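# Cap a marker fully and leave it on the desk

## Task

Push the cap onto the marker until it is fully seated, and leave the capped marker resting on the desk. At the end, release it and move the robot away. The robot must not topple or finish leaning, or the task fails. Anything that stays in place only because the robot holds it does not count.

## Robot and tools

ROBOT. A LinearBot: an omnidirectional wheeled base with a column about 1.75 m high. A carriage slides 1.0 m along the column (lift_m) and carries two identical six-joint arms, left and right, each with a two-finger gripper. The arm bases sit about 0.57 m + lift_m above the floor, and carriage parts hang about 0.15 m below them. A hand can reach 0.78 m from its shoulder but only about 0.38 m below its arm base. A hand is about 0.16 m long and 0.1 m wide (0.14 m open). Parked arm: joints 1-6 = 0, 0.05, 0.05, 1.45, 0, 0. With both parked the robot is about 0.95 m wide by 0.7 m long. The wheel motors are strong (7 N m).

CAMERAS. carriage_camera is fixed on the carriage, facing forward, tilted about 20 degrees down. left_wrist_camera and right_wrist_camera look out past the fingertips. All images are 896x504 pixels.

FRAMES. Base frame: origin on the floor below the base centre, x forward, y left, z up. The left_hand and right_hand readings are in this frame and mark the point midway between the finger pads. quat_wxyz rotates base axes into hand axes: hand z runs along the fingers, the fingers open along hand y; a hand pointing straight up with joints 1, 5, 6 at 0 reads (1, 0, 0, 0). The odometry frame is the base frame at the start. base_odometry counts wheel rotation only, so slipping shows up as travel; heading is positive to the left, -3.142 to 3.142.

TOOL execute_actions. Argument "actions": a list holding one action or none (empty list = just report state and images). An action may contain "base", "joints", or both; they start together and may finish at different times. "base" takes exactly one relative offset from where the base last measured itself: {"translate_m": d} straight, forward positive, -2 to 2 m; {"strafe_m": d} sideways, left positive, -2 to 2 m; {"rotate_rad": d} turn in place, counter-clockwise (left) positive, -6.3 to 6.3 rad. "joints" is one object keyed by joint name, each value an absolute target: lift_m 0 to 1 m; for each arm (prefix left_ or right_): joint1_rad -2.617 to 3.054 (swings arm about vertical, 0 forward, positive left); joint2_rad 0 to 3.141 (shoulder: 0 upper arm back and level, 1.57 upright, 3.14 forward and level); joint3_rad 0 to 3.141 (elbow: 0 folded, 3.14 straight); joint4_rad -1.57 to 1.57 (wrist pitch, 0 in line with forearm, positive lifts fingertips); joint5_rad -1.57 to 1.57 (wrist yaw, positive turns fingertips right, opposite to joint 1); joint6_rad -2.094 to 2.094 (roll about the finger axis, positive clockwise seen from the forearm); gripper_m 0 to 0.093 (pad gap in metres). Tolerances for "done": lift 0.004, joint1 0.02, joint2/3 0.055, joint4 0.04, joint5/6 0.02, gripper 0.004. Unnamed joints or base may keep pushing toward old targets. Any unknown key or out-of-range value rejects the whole call. An action lasts at most 15 s. Argument "cameras": list of camera names, or "all"; omitted/null = all, [] = none. The result lists images in the order given by the "pictures" line.

TOOL wait: "seconds" 0 to 10; commands nothing and returns state and images.
TOOL zoom_image: "camera" plus "region" [x0, y0, x1, y1] in pixels of that camera's latest full image, top-left origin, at most 504 by 504.
TOOL finished_scene: "scene" number (1 or 2); ends the scene irreversibly after the last command is held and reports success. Replying with no tool call ends everything.

RESULT LINES. base_status and joint_status describe how the last accepted action ended. "done": reached (for the base, wheels turned the full amount even if slipping; a 1-2 mm move can stop short yet say done). "off_target": at rest away from target, maybe still pushing; a gripper holding an object usually shows this. "contact_stop" or "time_out": target dropped, holding current position. "joint command not followed" (with a "cause:" line) and "not_followed": a self-collision check refused that arm's targets; the gripper target still runs, and the refused targets may be retried on later actions. To recover, move only the blocked arm clear first, then the other in a later call. on_its_own reports uncommanded things; its "held at" is the held target, not the actual position. motor_effort gives percent of max, positive toward higher joint values, with the bracketed peak; readings carry fixed and random errors. A lift effort that keeps dropping while lowering means a hand or load is resting on something. drive_wheels clearly higher at rest than after a free move means the base is still pressing. "ARM HIT" means a hard self-collision. MOTOR HOT warns from 75 °C; OVER-TEMPERATURE FAULT at 90 °C pauses that arm 10 s, at 100 °C the arm goes limp and falls; after a heat stop joints may say "limit_stop_at_motor_heat", so resend targets. Stretched arms heat quickly even unloaded.

CAUTIONS. Hand readings drift from truth, more at long reach; a level hand sags 10-17 cm under 1 kg. Grip force is about 45-60 N per pad. Arms have no contact stop: a blocked arm keeps pushing and snaps to target when freed. The base stops on contact only after impact and may roll up to 0.3 m further; arms are unwatched during turns. After a blocked drive, back off about 0.2 m the way you came (or turn back), repeat if still pressed. Beware the column striking a table edge the base slipped under; reversing into it can tip the robot. Tipping risk rises with a high carriage, outstretched arms, loads, pulling, and sudden stops; no reading shows lean, only images. Never let the arms press or strike each other hard. Avoid drops, slams, slips and very hard pushes. The robot holds its last command while you think; shorter motion time is better.

Each tool is called after ">>>" as name(argument=value, ...), one argument or row to a line, values as JSON.

## Session

>>> execute_actions(
  actions=[],
)

Scene clock: 0.00 s.
base_odometry: x=+0.000 y=+0.000 heading=+0.000 (m, m, rad; odometry frame)
base_status: not commanded
joint_positions: lift_m=+0.303 left_joint1_rad=+0.015 left_joint2_rad=+0.047 left_joint3_rad=+0.051 left_joint4_rad=+1.480 left_joint5_rad=+0.052 left_joint6_rad=+0.015 left_gripper_m=+0.095 right_joint1_rad=+0.021 right_joint2_rad=+0.025 right_joint3_rad=+0.020 right_joint4_rad=+1.431 right_joint5_rad=-0.005 right_joint6_rad=-0.023 right_gripper_m=+0.095
joint_status: not commanded
motor_effort: lift_m=+18 drive_wheels=-2 (%)
left_hand: x=+0.2957 y=+0.3374 z=+1.2949 quat_wxyz=(+0.999, +0.026, +0.043, +0.014) (m; base frame)
right_hand: x=+0.3101 y=-0.3444 z=+1.2854 quat_wxyz=(+0.997, -0.004, +0.073, -0.001) (m; base frame)
pictures: carriage_camera, left_wrist_camera, right_wrist_camera
Images, in order (width x height): carriage_camera 896x504, left_wrist_camera 896x504, right_wrist_camera 896x504.

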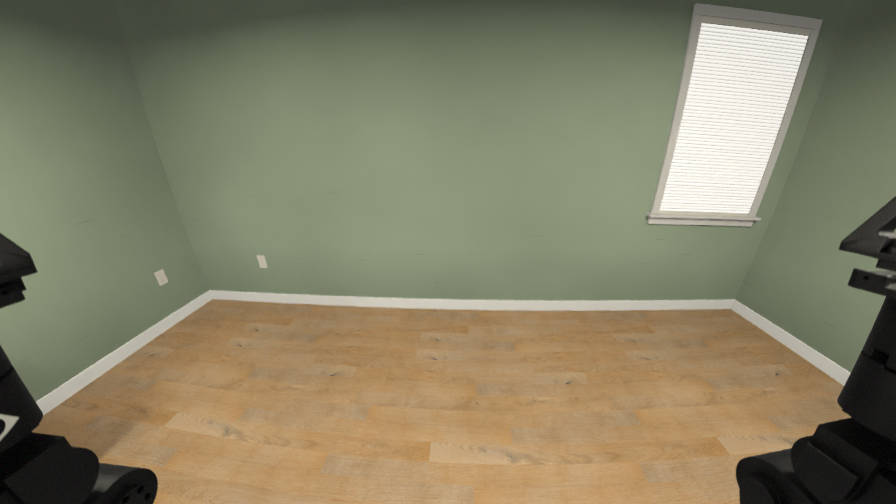

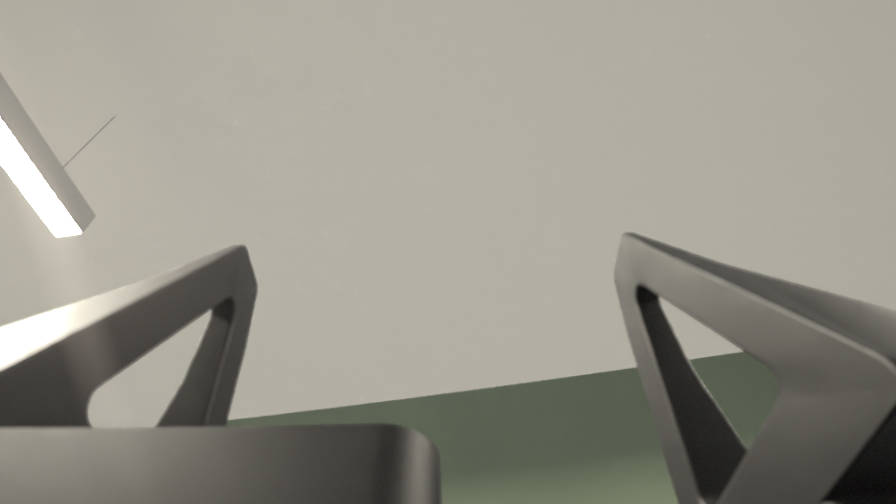

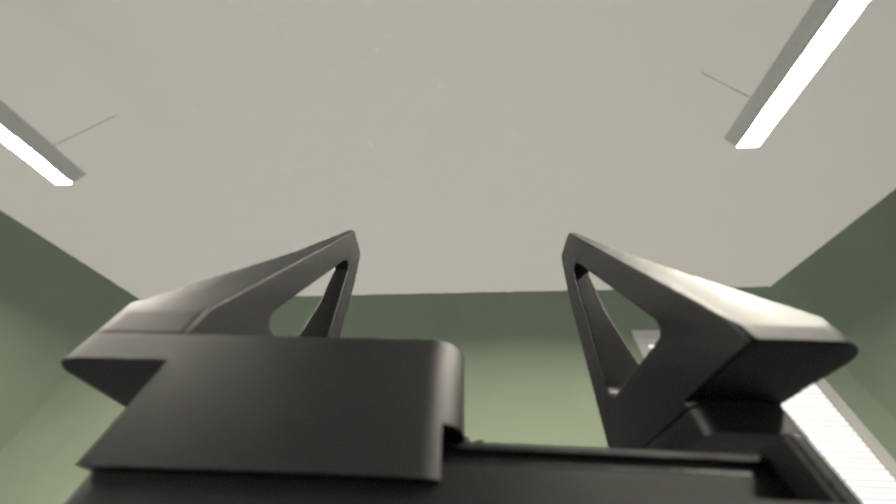

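The desk isn't in view. Turning to look around.

>>> execute_actions(
  actions=[
    {"base": {"rotate_rad": 2.1}},
  ],
  cameras=["carriage_camera"],
)

Scene clock: 3.60 s.
base_odometry: x=+0.000 y=+0.000 heading=+2.100 (m, m, rad; odometry frame)
base_status: done
joint_positions: lift_m=+0.303 left_joint1_rad=+0.015 left_joint2_rad=+0.047 left_joint3_rad=+0.051 left_joint4_rad=+1.480 left_joint5_rad=+0.052 left_joint6_rad=+0.015 left_gripper_m=+0.095 right_joint1_rad=+0.021 right_joint2_rad=+0.025 right_joint3_rad=+0.020 right_joint4_rad=+1.429 right_joint5_rad=-0.005 right_joint6_rad=-0.023 right_gripper_m=+0.095
joint_status: not commanded
motor_effort: lift_m=+17(18) drive_wheels=+4(15) (%)
left_hand: x=+0.2957 y=+0.3374 z=+1.2949 quat_wxyz=(+0.999, +0.026, +0.043, +0.014) (m; base frame)
right_hand: x=+0.3105 y=-0.3444 z=+1.2854 quat_wxyz=(+0.997, -0.004, +0.073, -0.001) (m; base frame)
pictures: carriage_camera
Images, in order (width x height): carriage_camera 896x504.

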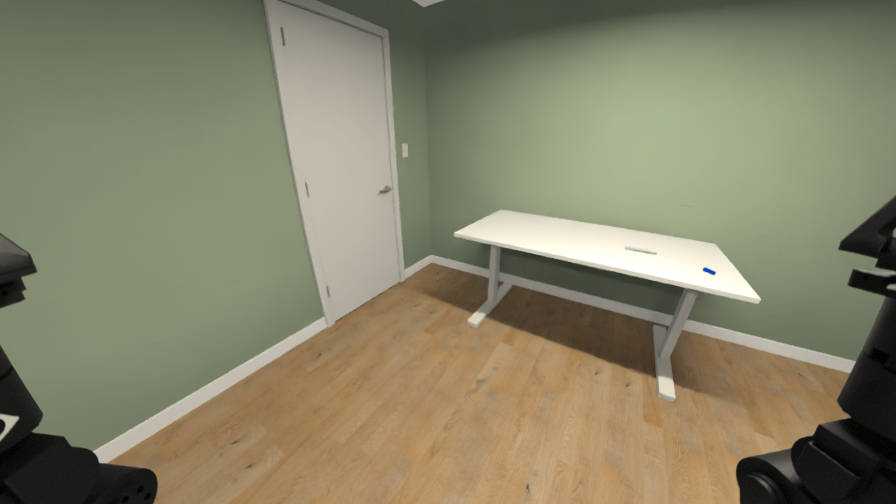

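>>> execute_actions(
  actions=[
    {"base": {"rotate_rad": -0.53}},
  ],
  cameras=["carriage_camera"],
)

Scene clock: 5.63 s.
base_odometry: x=+0.000 y=+0.000 heading=+1.571 (m, m, rad; odometry frame)
base_status: done
joint_positions: lift_m=+0.303 left_joint1_rad=+0.015 left_joint2_rad=+0.047 left_joint3_rad=+0.051 left_joint4_rad=+1.480 left_joint5_rad=+0.052 left_joint6_rad=+0.015 left_gripper_m=+0.095 right_joint1_rad=+0.021 right_joint2_rad=+0.025 right_joint3_rad=+0.020 right_joint4_rad=+1.429 right_joint5_rad=-0.005 right_joint6_rad=-0.023 right_gripper_m=+0.095
joint_status: not commanded
motor_effort: lift_m=+17(18) drive_wheels=-16(16) (%)
left_hand: x=+0.2957 y=+0.3374 z=+1.2949 quat_wxyz=(+0.999, +0.026, +0.043, +0.014) (m; base frame)
right_hand: x=+0.3105 y=-0.3444 z=+1.2854 quat_wxyz=(+0.997, -0.004, +0.073, -0.001) (m; base frame)
pictures: carriage_camera
Images, in order (width x height): carriage_camera 896x504.

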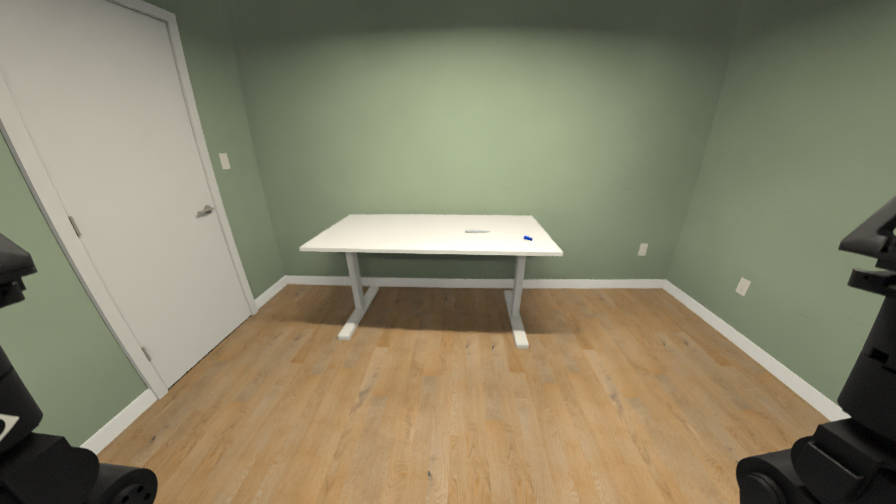

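>>> zoom_image(
  camera="carriage_camera",
  region=[290, 200, 570, 360],
)

Region (290, 200, 570, 360) of carriage_camera's 896x504 image, scaled by 1.800, with more detail than that image has; it fills the top 288 rows of this view, and the rest is white.

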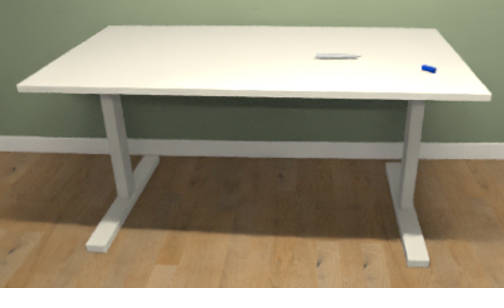

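>>> execute_actions(
  actions=[
    {"base": {"translate_m": 0.8}, "joints": {"lift_m": 0.42}},
  ],
  cameras=["carriage_camera"],
)

>>> execute_actions(
  actions=[
    {"base": {"strafe_m": -0.35}},
  ],
  cameras=["carriage_camera"],
)

Scene clock: 9.93 s.
base_odometry: x=+0.000 y=+0.800 heading=+1.571 (m, m, rad; odometry frame)
base_status: done
joint_positions: lift_m=+0.420 left_joint1_rad=+0.015 left_joint2_rad=+0.047 left_joint3_rad=+0.051 left_joint4_rad=+1.481 left_joint5_rad=+0.052 left_joint6_rad=+0.015 left_gripper_m=+0.095 right_joint1_rad=+0.021 right_joint2_rad=+0.025 right_joint3_rad=+0.020 right_joint4_rad=+1.430 right_joint5_rad=-0.005 right_joint6_rad=-0.023 right_gripper_m=+0.095
joint_status: all done
motor_effort: lift_m=+19(22) drive_wheels=-4(24) (%)
left_hand: x=+0.2954 y=+0.3374 z=+1.4122 quat_wxyz=(+0.999, +0.026, +0.043, +0.014) (m; base frame)
right_hand: x=+0.3102 y=-0.3444 z=+1.4027 quat_wxyz=(+0.997, -0.004, +0.073, -0.001) (m; base frame)
pictures: carriage_camera
Images, in order (width x height): carriage_camera 896x504.

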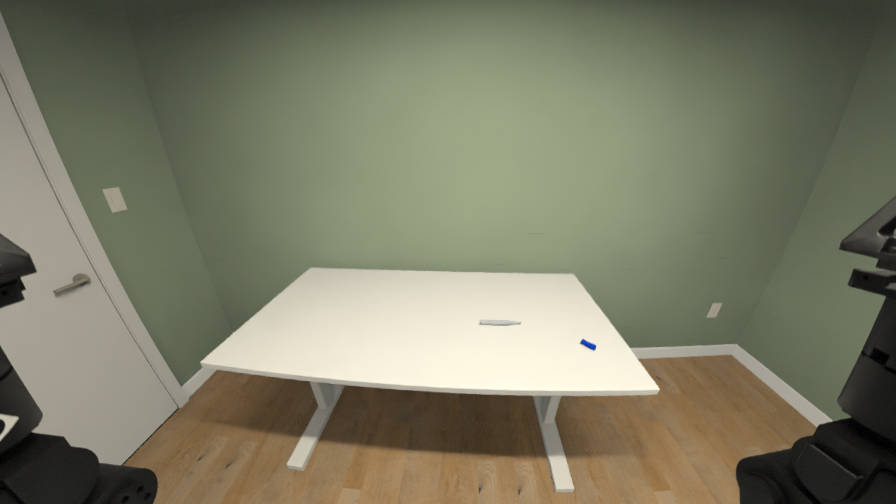

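Scene clock: 12.60 s.
base_odometry: x=+0.350 y=+0.800 heading=+1.572 (m, m, rad; odometry frame)
base_status: done
joint_positions: lift_m=+0.420 left_joint1_rad=+0.015 left_joint2_rad=+0.047 left_joint3_rad=+0.051 left_joint4_rad=+1.481 left_joint5_rad=+0.052 left_joint6_rad=+0.015 left_gripper_m=+0.095 right_joint1_rad=+0.021 right_joint2_rad=+0.025 right_joint3_rad=+0.020 right_joint4_rad=+1.430 right_joint5_rad=-0.005 right_joint6_rad=-0.023 right_gripper_m=+0.095
joint_status: not commanded
motor_effort: lift_m=+19(18) drive_wheels=-5(11) (%)
left_hand: x=+0.2954 y=+0.3374 z=+1.4122 quat_wxyz=(+0.999, +0.026, +0.043, +0.014) (m; base frame)
right_hand: x=+0.3102 y=-0.3444 z=+1.4027 quat_wxyz=(+0.997, -0.004, +0.073, -0.001) (m; base frame)
pictures: carriage_camera
Images, in order (width x height): carriage_camera 896x504.

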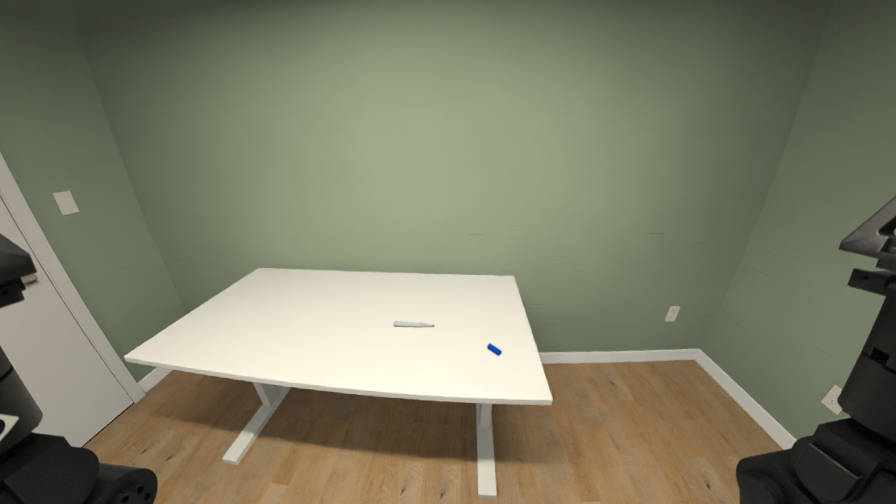

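>>> execute_actions(
  actions=[
    {"base": {"rotate_rad": -0.06}},
  ],
  cameras=[],
)

>>> execute_actions(
  actions=[
    {"base": {"translate_m": 0.3}, "joints": {"left_joint2_rad": 1.2, "left_joint3_rad": 1.2, "left_joint4_rad": -1.2, "right_joint2_rad": 1.2, "right_joint3_rad": 1.2, "right_joint4_rad": -1.2}},
  ],
)

Scene clock: 14.03 s.
base_odometry: x=+0.350 y=+0.800 heading=+1.512 (m, m, rad; odometry frame)
base_status: done
joint_positions: lift_m=+0.420 left_joint1_rad=+0.015 left_joint2_rad=+0.047 left_joint3_rad=+0.051 left_joint4_rad=+1.481 left_joint5_rad=+0.052 left_joint6_rad=+0.015 left_gripper_m=+0.095 right_joint1_rad=+0.021 right_joint2_rad=+0.025 right_joint3_rad=+0.020 right_joint4_rad=+1.431 right_joint5_rad=-0.005 right_joint6_rad=-0.023 right_gripper_m=+0.095
joint_status: not commanded
motor_effort: lift_m=+19(18) drive_wheels=-6(8) (%)
left_hand: x=+0.2954 y=+0.3374 z=+1.4122 quat_wxyz=(+0.999, +0.026, +0.043, +0.014) (m; base frame)
right_hand: x=+0.3101 y=-0.3444 z=+1.4027 quat_wxyz=(+0.997, -0.004, +0.073, -0.001) (m; base frame)
pictures: none
No camera images: the call's "cameras" was empty. Leave "cameras" out to get every camera's image.

Scene clock: 16.50 s.
base_odometry: x=+0.368 y=+1.100 heading=+1.511 (m, m, rad; odometry frame)
base_status: done
joint_positions: lift_m=+0.420 left_joint1_rad=+0.015 left_joint2_rad=+1.206 left_joint3_rad=+1.174 left_joint4_rad=-1.196 left_joint5_rad=+0.052 left_joint6_rad=+0.015 left_gripper_m=+0.095 right_joint1_rad=+0.021 right_joint2_rad=+1.200 right_joint3_rad=+1.167 right_joint4_rad=-1.195 right_joint5_rad=-0.005 right_joint6_rad=-0.023 right_gripper_m=+0.095
joint_status: all done
motor_effort: lift_m=+18(19) drive_wheels=-10(15) (%)
left_hand: x=+0.5284 y=+0.3409 z=+1.1615 quat_wxyz=(+0.171, +0.005, +0.985, -0.023) (m; base frame)
right_hand: x=+0.5271 y=-0.3399 z=+1.1605 quat_wxyz=(+0.171, -0.022, +0.985, +0.002) (m; base frame)
pictures: carriage_camera, left_wrist_camera, right_wrist_camera
Images, in order (width x height): carriage_camera 896x504, left_wrist_camera 896x504, right_wrist_camera 896x504.

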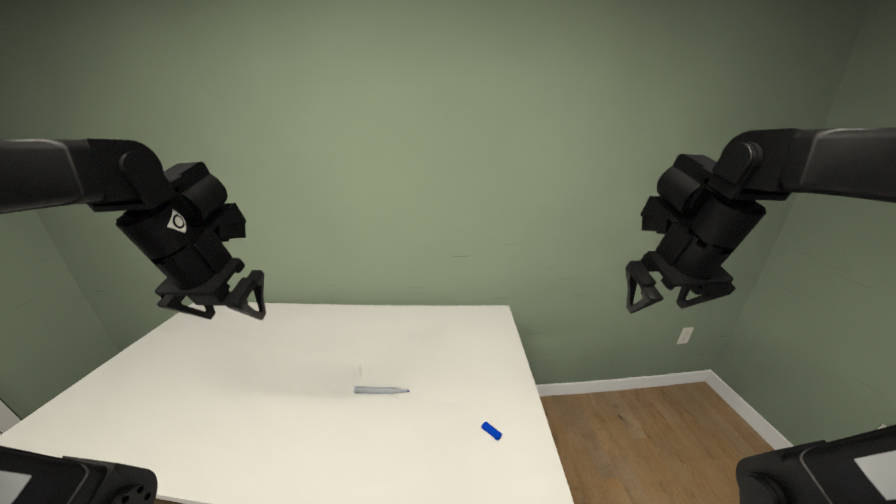

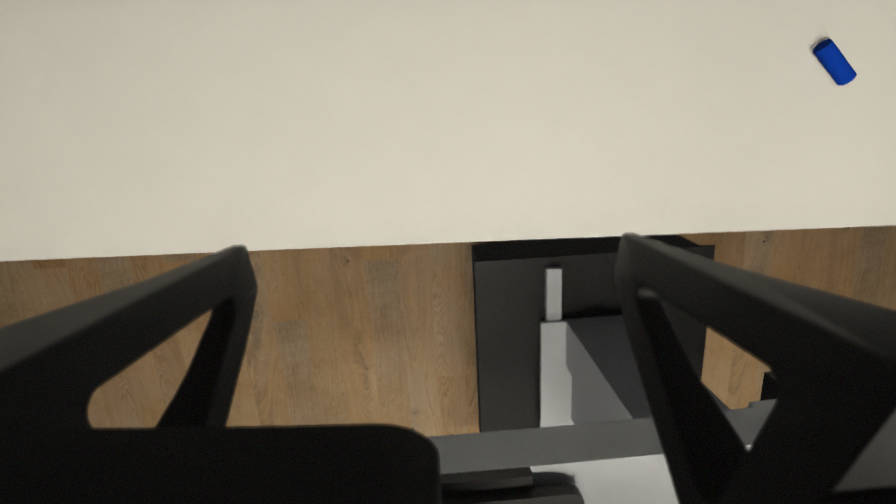

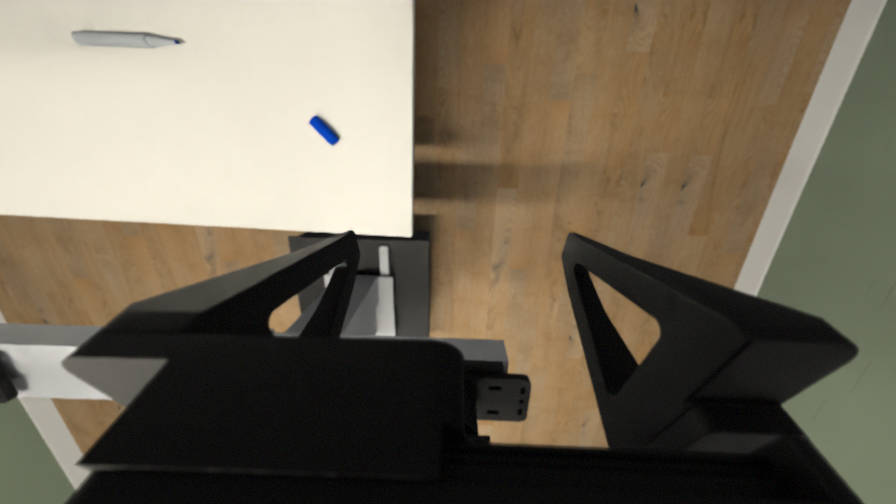

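>>> execute_actions(
  actions=[
    {"base": {"translate_m": 0.08}},
  ],
)

Scene clock: 20.20 s.
base_odometry: x=+0.373 y=+1.180 heading=+1.510 (m, m, rad; odometry frame)
base_status: done
joint_positions: lift_m=+0.420 left_joint1_rad=+0.015 left_joint2_rad=+1.206 left_joint3_rad=+1.175 left_joint4_rad=-1.198 left_joint5_rad=+0.052 left_joint6_rad=+0.015 left_gripper_m=+0.095 right_joint1_rad=+0.021 right_joint2_rad=+1.200 right_joint3_rad=+1.167 right_joint4_rad=-1.197 right_joint5_rad=-0.005 right_joint6_rad=-0.023 right_gripper_m=+0.095
joint_status: not commanded
motor_effort: lift_m=+18(18) drive_wheels=-7(14) (%)
left_hand: x=+0.5282 y=+0.3409 z=+1.1617 quat_wxyz=(+0.171, +0.005, +0.985, -0.023) (m; base frame)
right_hand: x=+0.5265 y=-0.3399 z=+1.1603 quat_wxyz=(+0.169, -0.022, +0.985, +0.002) (m; base frame)
pictures: carriage_camera, left_wrist_camera, right_wrist_camera
Images, in order (width x height): carriage_camera 896x504, left_wrist_camera 896x504, right_wrist_camera 896x504.

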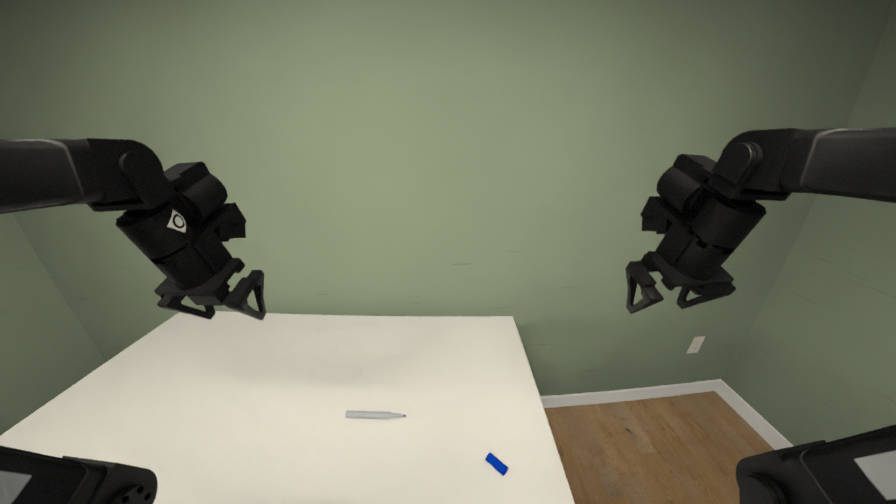

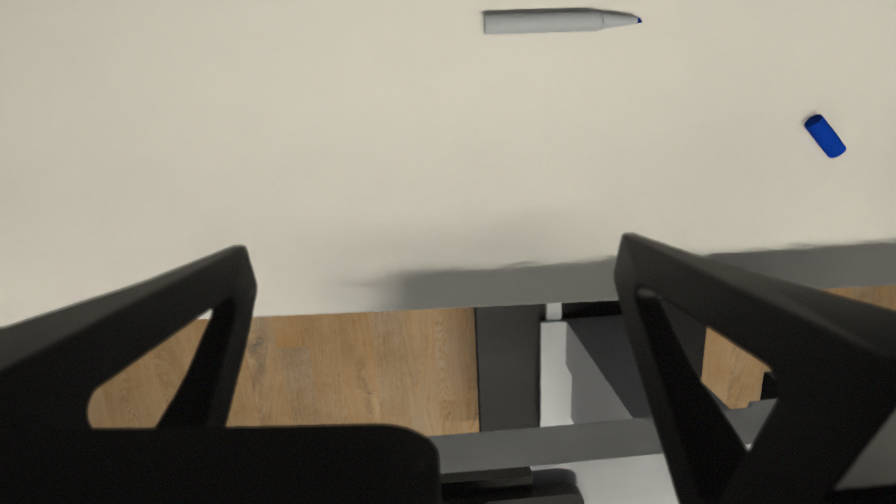

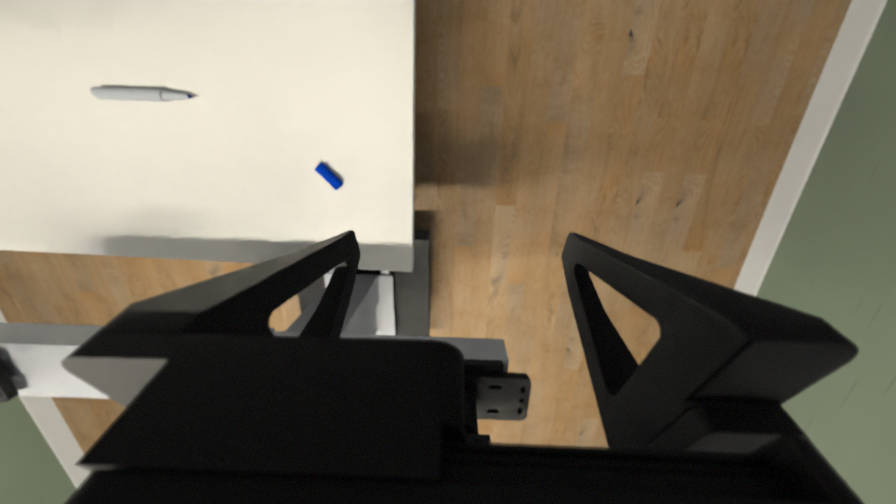

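>>> zoom_image(
  camera="left_wrist_camera",
  region=[456, 0, 896, 200],
)

>>> zoom_image(
  camera="carriage_camera",
  region=[320, 380, 540, 504],
)

Region (456, 0, 896, 200) of left_wrist_camera's 896x504 image, scaled by 1.145, with more detail than that image has; it fills the top 229 rows of this view, and the rest is white.

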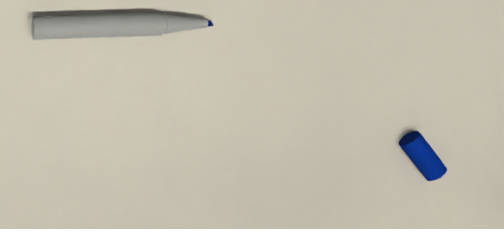

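Region (320, 380, 540, 504) of carriage_camera's 896x504 image, scaled by 2.291, with more detail than that image has; it fills the top 284 rows of this view, and the rest is white.

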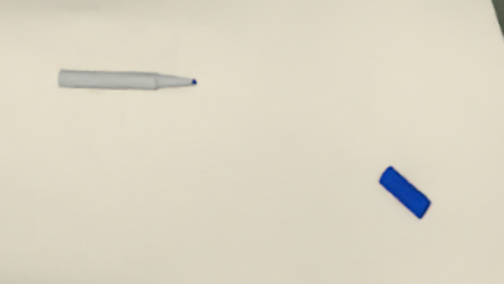

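>>> zoom_image(
  camera="left_wrist_camera",
  region=[776, 90, 876, 180],
)

>>> zoom_image(
  camera="right_wrist_camera",
  region=[290, 140, 370, 210],
)

Region (776, 90, 876, 180) of left_wrist_camera's 896x504 image, scaled by 5.040, with more detail than that image has; it fills the top 454 rows of this view, and the rest is white.

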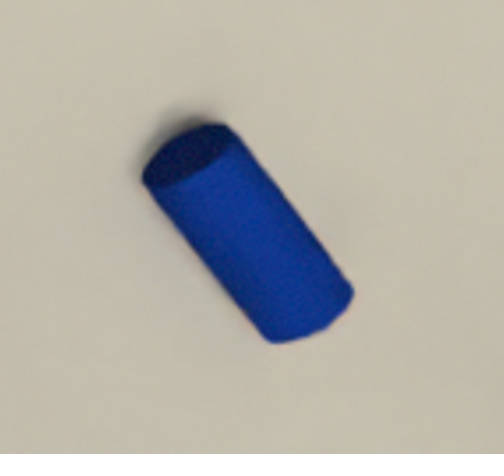

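Region (290, 140, 370, 210) of right_wrist_camera's 896x504 image, scaled by 6.300, with more detail than that image has; it fills the top 441 rows of this view, and the rest is white.

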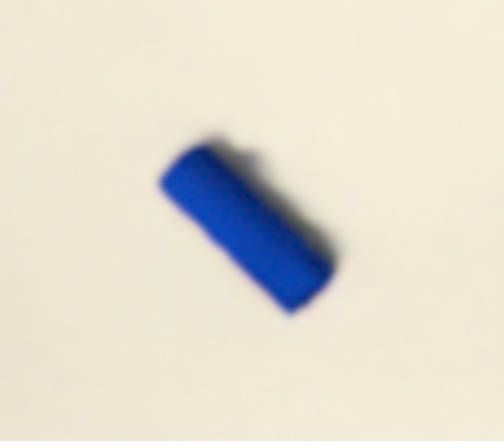

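>>> zoom_image(
  camera="carriage_camera",
  region=[470, 440, 530, 490],
)

Region (470, 440, 530, 490) of carriage_camera's 896x504 image, scaled by 8.400, with more detail than that image has.

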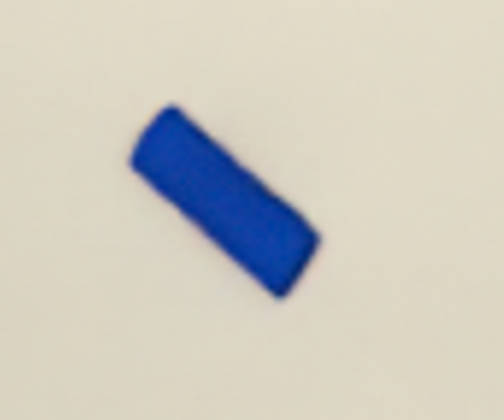

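>>> execute_actions(
  actions=[
    {"joints": {"left_joint1_rad": -0.034, "left_joint2_rad": 2.493, "left_joint3_rad": 1.451, "left_joint4_rad": -0.509, "left_joint5_rad": 0.523, "left_joint6_rad": 1.532, "left_gripper_m": 0.07, "right_joint1_rad": 0.743, "right_joint2_rad": 2.344, "right_joint3_rad": 1.266, "right_joint4_rad": -0.494, "right_joint5_rad": 0.0, "right_joint6_rad": -0.04, "right_gripper_m": 0.07}},
  ],
)

Scene clock: 23.87 s.
base_odometry: x=+0.373 y=+1.180 heading=+1.510 (m, m, rad; odometry frame)
base_status: not commanded
joint_positions: lift_m=+0.420 left_joint1_rad=-0.027 left_joint2_rad=+2.501 left_joint3_rad=+1.457 left_joint4_rad=-0.514 left_joint5_rad=+0.517 left_joint6_rad=+1.527 left_gripper_m=+0.070 right_joint1_rad=+0.749 right_joint2_rad=+2.343 right_joint3_rad=+1.252 right_joint4_rad=-0.499 right_joint5_rad=+0.000 right_joint6_rad=-0.035 right_gripper_m=+0.070
joint_status: all done
motor_effort: lift_m=+18(18) drive_wheels=+3(4) (%)
left_hand: x=+0.6802 y=+0.2502 z=+0.8467 quat_wxyz=(+0.179, +0.679, +0.688, -0.183) (m; base frame)
right_hand: x=+0.5413 y=-0.0970 z=+0.8478 quat_wxyz=(-0.009, -0.382, +0.924, -0.003) (m; base frame)
pictures: carriage_camera, left_wrist_camera, right_wrist_camera
Images, in order (width x height): carriage_camera 896x504, left_wrist_camera 896x504, right_wrist_camera 896x504.

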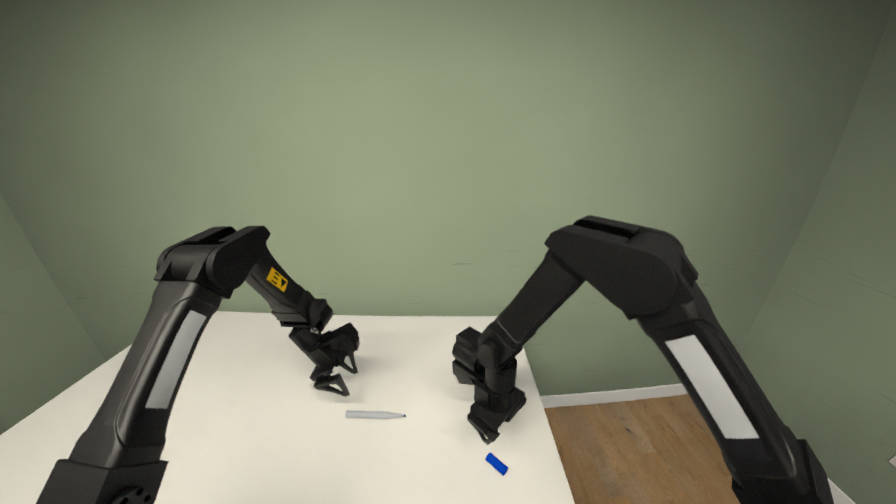

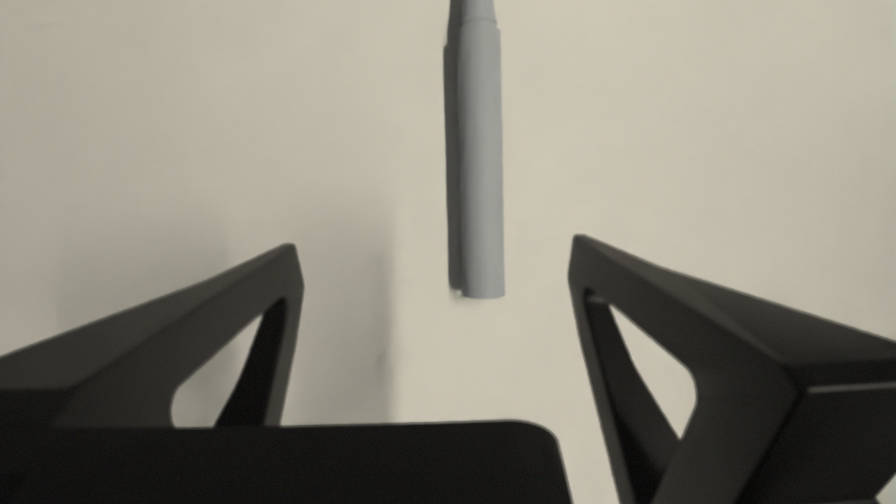

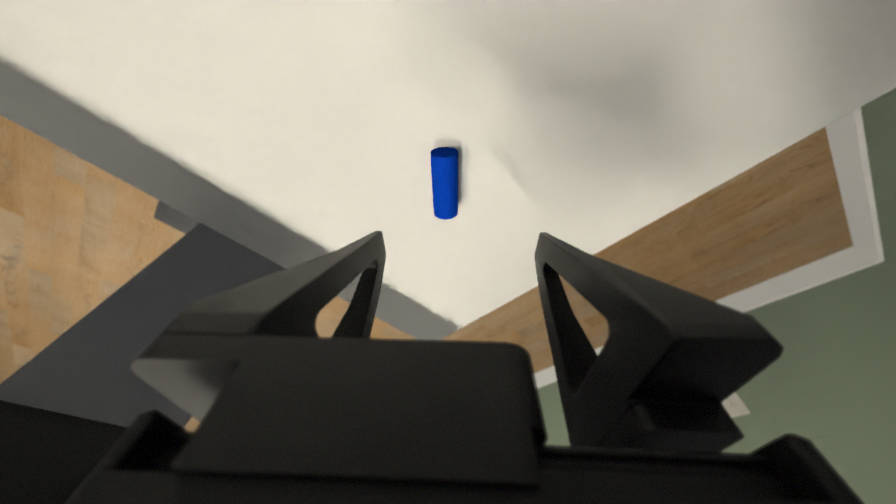

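>>> execute_actions(
  actions=[
    {"joints": {"left_joint1_rad": -0.055, "left_joint2_rad": 2.66, "left_joint3_rad": 1.418, "left_joint4_rad": -0.295, "left_joint5_rad": 0.525, "left_joint6_rad": 1.511, "left_gripper_m": 0.06, "right_joint1_rad": 0.772, "right_joint2_rad": 2.542, "right_joint3_rad": 1.272, "right_joint4_rad": -0.293, "right_joint5_rad": 0.0, "right_joint6_rad": -0.01, "right_gripper_m": 0.06}},
  ],
)

Scene clock: 25.83 s.
base_odometry: x=+0.373 y=+1.180 heading=+1.510 (m, m, rad; odometry frame)
base_status: not commanded
joint_positions: lift_m=+0.420 left_joint1_rad=-0.049 left_joint2_rad=+2.676 left_joint3_rad=+1.420 left_joint4_rad=-0.308 left_joint5_rad=+0.521 left_joint6_rad=+1.512 left_gripper_m=+0.060 right_joint1_rad=+0.769 right_joint2_rad=+2.550 right_joint3_rad=+1.252 right_joint4_rad=-0.304 right_joint5_rad=+0.000 right_joint6_rad=-0.013 right_gripper_m=+0.060
joint_status: all done
motor_effort: lift_m=+19(18) drive_wheels=+3(7) (%)
left_hand: x=+0.6590 y=+0.2413 z=+0.7754 quat_wxyz=(+0.175, +0.681, +0.686, -0.189) (m; base frame)
right_hand: x=+0.5287 y=-0.0991 z=+0.7757 quat_wxyz=(-0.014, -0.381, +0.924, -0.006) (m; base frame)
pictures: carriage_camera, left_wrist_camera, right_wrist_camera
Images, in order (width x height): carriage_camera 896x504, left_wrist_camera 896x504, right_wrist_camera 896x504.

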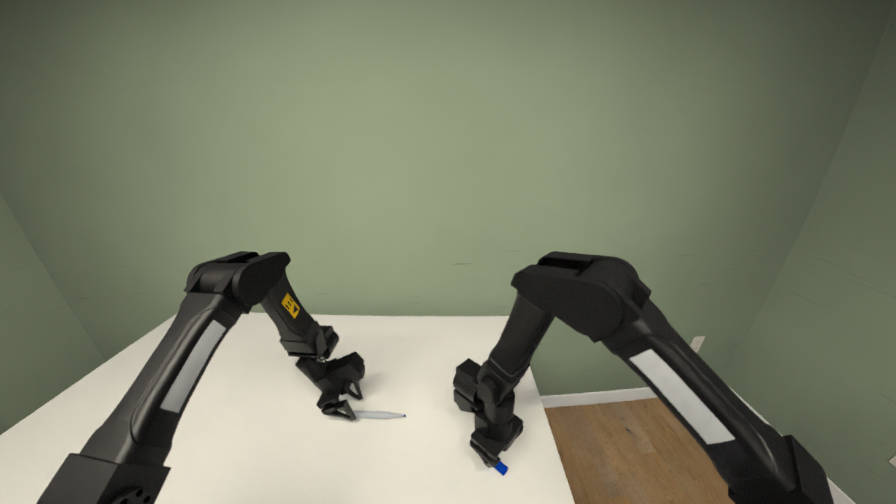

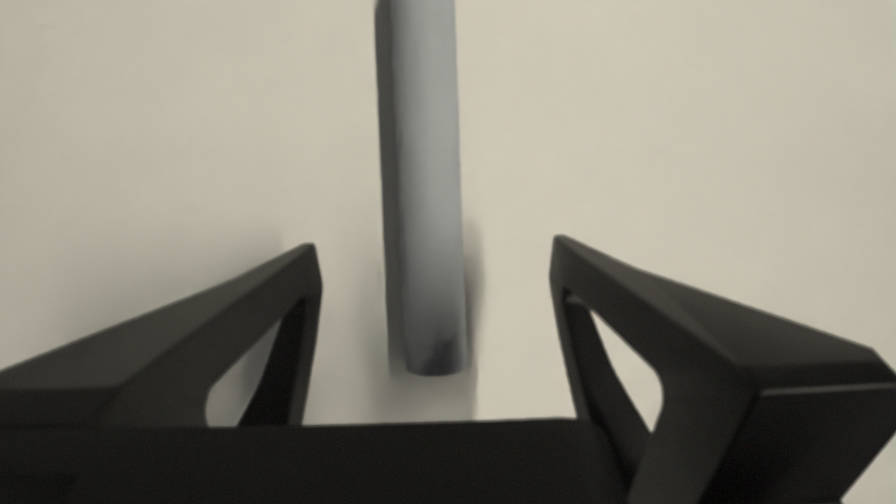

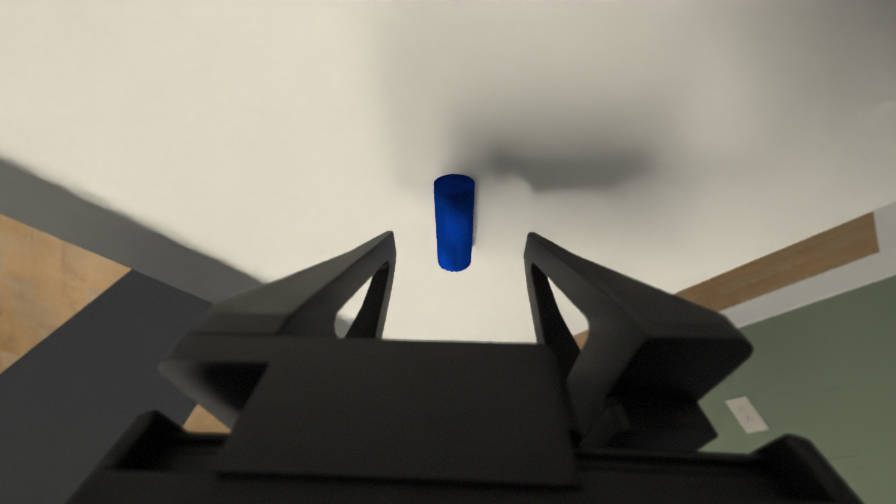

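>>> execute_actions(
  actions=[
    {"joints": {"lift_m": 0.39}},
  ],
)

Scene clock: 26.63 s.
base_odometry: x=+0.373 y=+1.180 heading=+1.510 (m, m, rad; odometry frame)
base_status: not commanded
joint_positions: lift_m=+0.390 left_joint1_rad=-0.049 left_joint2_rad=+2.672 left_joint3_rad=+1.420 left_joint4_rad=-0.303 left_joint5_rad=+0.522 left_joint6_rad=+1.512 left_gripper_m=+0.060 right_joint1_rad=+0.769 right_joint2_rad=+2.550 right_joint3_rad=+1.252 right_joint4_rad=-0.298 right_joint5_rad=+0.000 right_joint6_rad=-0.013 right_gripper_m=+0.060
joint_status: all done
motor_effort: lift_m=+16(17) drive_wheels=+3(4) (%)
left_hand: x=+0.6614 y=+0.2410 z=+0.7472 quat_wxyz=(+0.178, +0.682, +0.685, -0.187) (m; base frame)
right_hand: x=+0.5299 y=-0.0978 z=+0.7462 quat_wxyz=(-0.011, -0.381, +0.924, -0.004) (m; base frame)
pictures: carriage_camera, left_wrist_camera, right_wrist_camera
Images, in order (width x height): carriage_camera 896x504, left_wrist_camera 896x504, right_wrist_camera 896x504.

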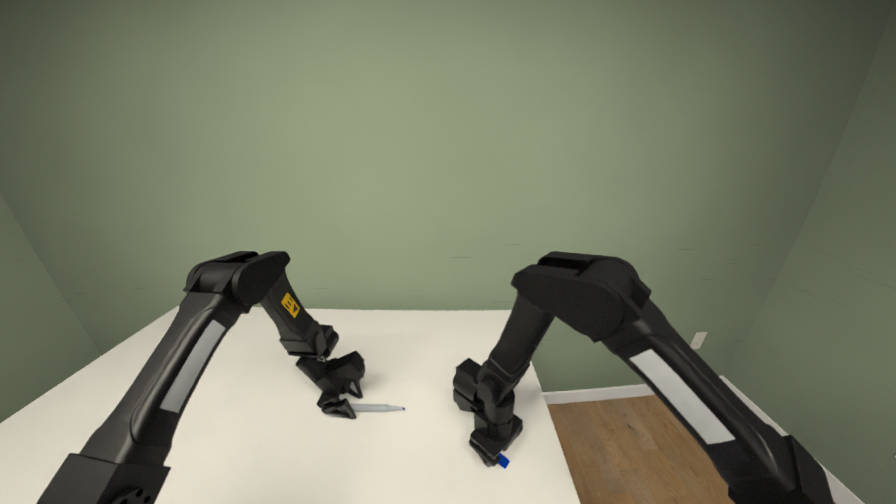

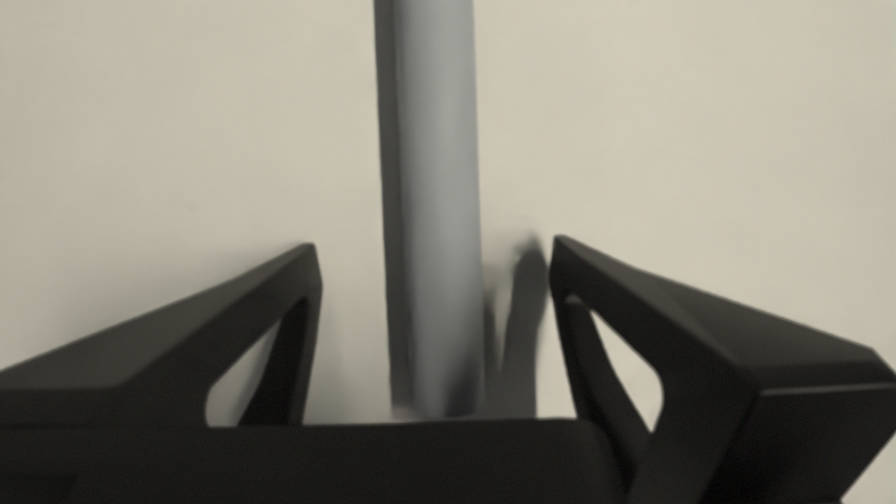

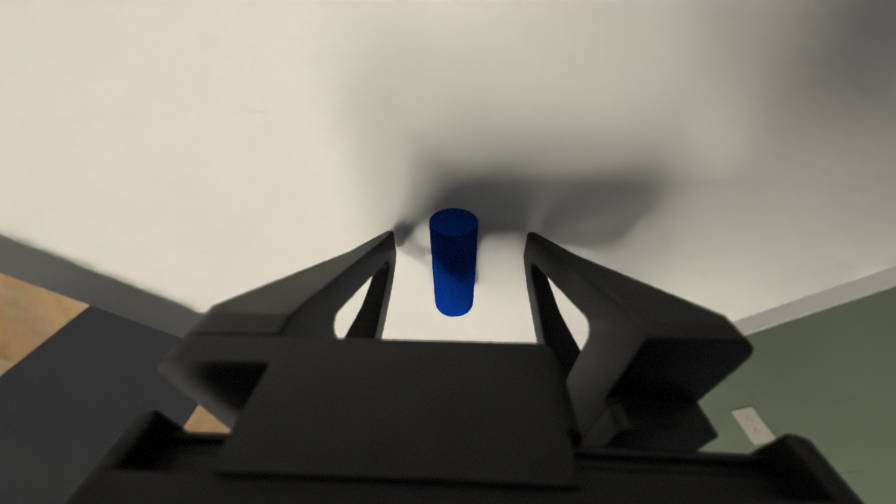

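>>> execute_actions(
  actions=[
    {"joints": {"lift_m": 0.385}},
  ],
  cameras=[],
)

>>> execute_actions(
  actions=[
    {"joints": {"left_gripper_m": 0.0, "right_gripper_m": 0.0}},
  ],
)

Scene clock: 27.30 s.
base_odometry: x=+0.373 y=+1.180 heading=+1.510 (m, m, rad; odometry frame)
base_status: not commanded
joint_positions: lift_m=+0.385 left_joint1_rad=-0.049 left_joint2_rad=+2.666 left_joint3_rad=+1.420 left_joint4_rad=-0.301 left_joint5_rad=+0.536 left_joint6_rad=+1.512 left_gripper_m=+0.060 right_joint1_rad=+0.769 right_joint2_rad=+2.547 right_joint3_rad=+1.252 right_joint4_rad=-0.294 right_joint5_rad=-0.001 right_joint6_rad=-0.013 right_gripper_m=+0.060
joint_status: all done
motor_effort: lift_m=+14(15) drive_wheels=+3(8) (%)
left_hand: x=+0.6636 y=+0.2389 z=+0.7459 quat_wxyz=(+0.186, +0.681, +0.683, -0.189) (m; base frame)
right_hand: x=+0.5311 y=-0.0964 z=+0.7425 quat_wxyz=(-0.008, -0.381, +0.925, -0.003) (m; base frame)
pictures: none
No camera images: the call's "cameras" was empty. Leave "cameras" out to get every camera's image.

Scene clock: 27.93 s.
base_odometry: x=+0.373 y=+1.180 heading=+1.510 (m, m, rad; odometry frame)
base_status: not commanded
joint_positions: lift_m=+0.385 left_joint1_rad=-0.049 left_joint2_rad=+2.666 left_joint3_rad=+1.420 left_joint4_rad=-0.296 left_joint5_rad=+0.534 left_joint6_rad=+1.512 left_gripper_m=+0.018 right_joint1_rad=+0.769 right_joint2_rad=+2.547 right_joint3_rad=+1.252 right_joint4_rad=-0.294 right_joint5_rad=-0.004 right_joint6_rad=-0.013 right_gripper_m=+0.019
joint_status: left_gripper_m off_target (ended at +0.018, target +0.000); right_gripper_m off_target (ended at +0.019, target +0.000)
motor_effort: lift_m=+15(15) drive_wheels=+3(3) (%)
left_hand: x=+0.6648 y=+0.2391 z=+0.7458 quat_wxyz=(+0.187, +0.682, +0.682, -0.187) (m; base frame)
right_hand: x=+0.5308 y=-0.0960 z=+0.7424 quat_wxyz=(-0.009, -0.381, +0.925, -0.001) (m; base frame)
pictures: carriage_camera, left_wrist_camera, right_wrist_camera
Images, in order (width x height): carriage_camera 896x504, left_wrist_camera 896x504, right_wrist_camera 896x504.

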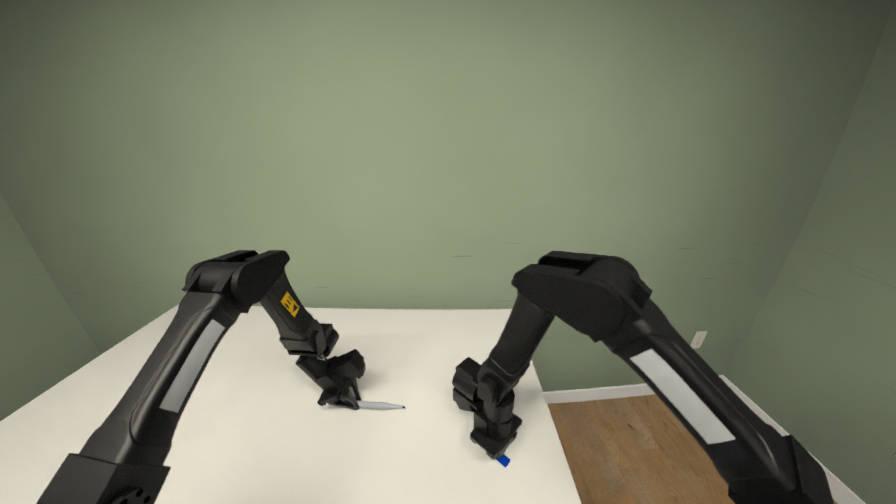

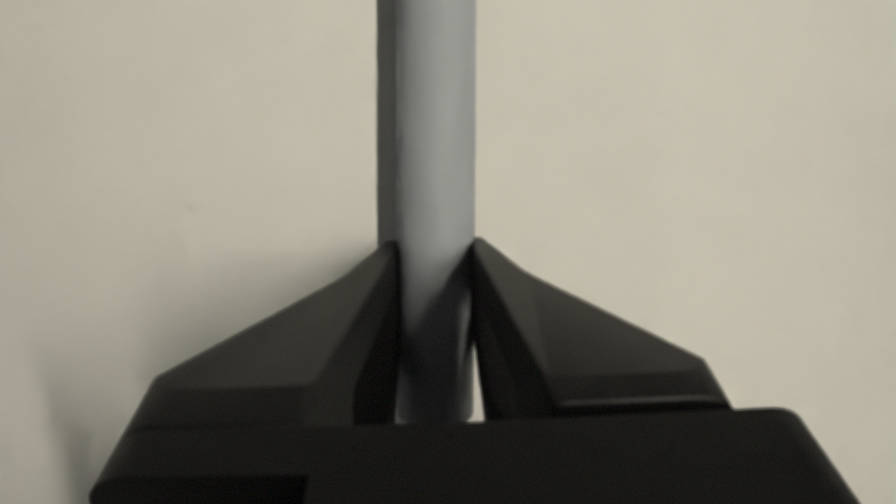

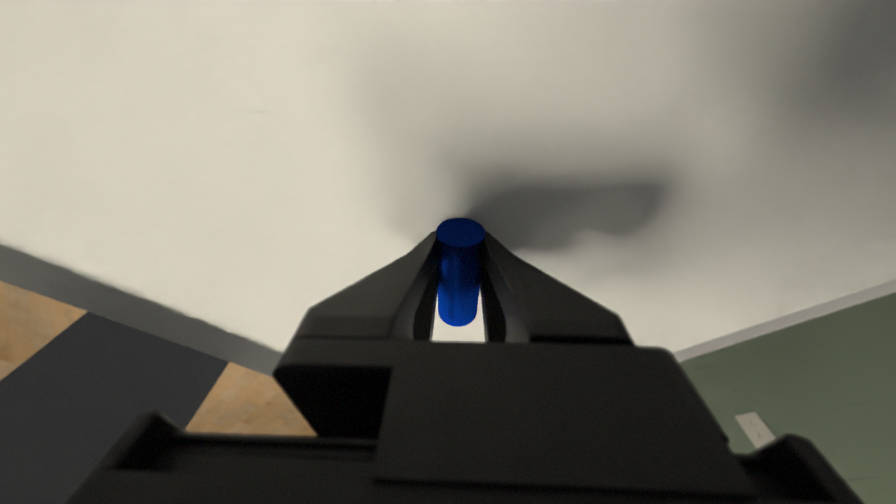

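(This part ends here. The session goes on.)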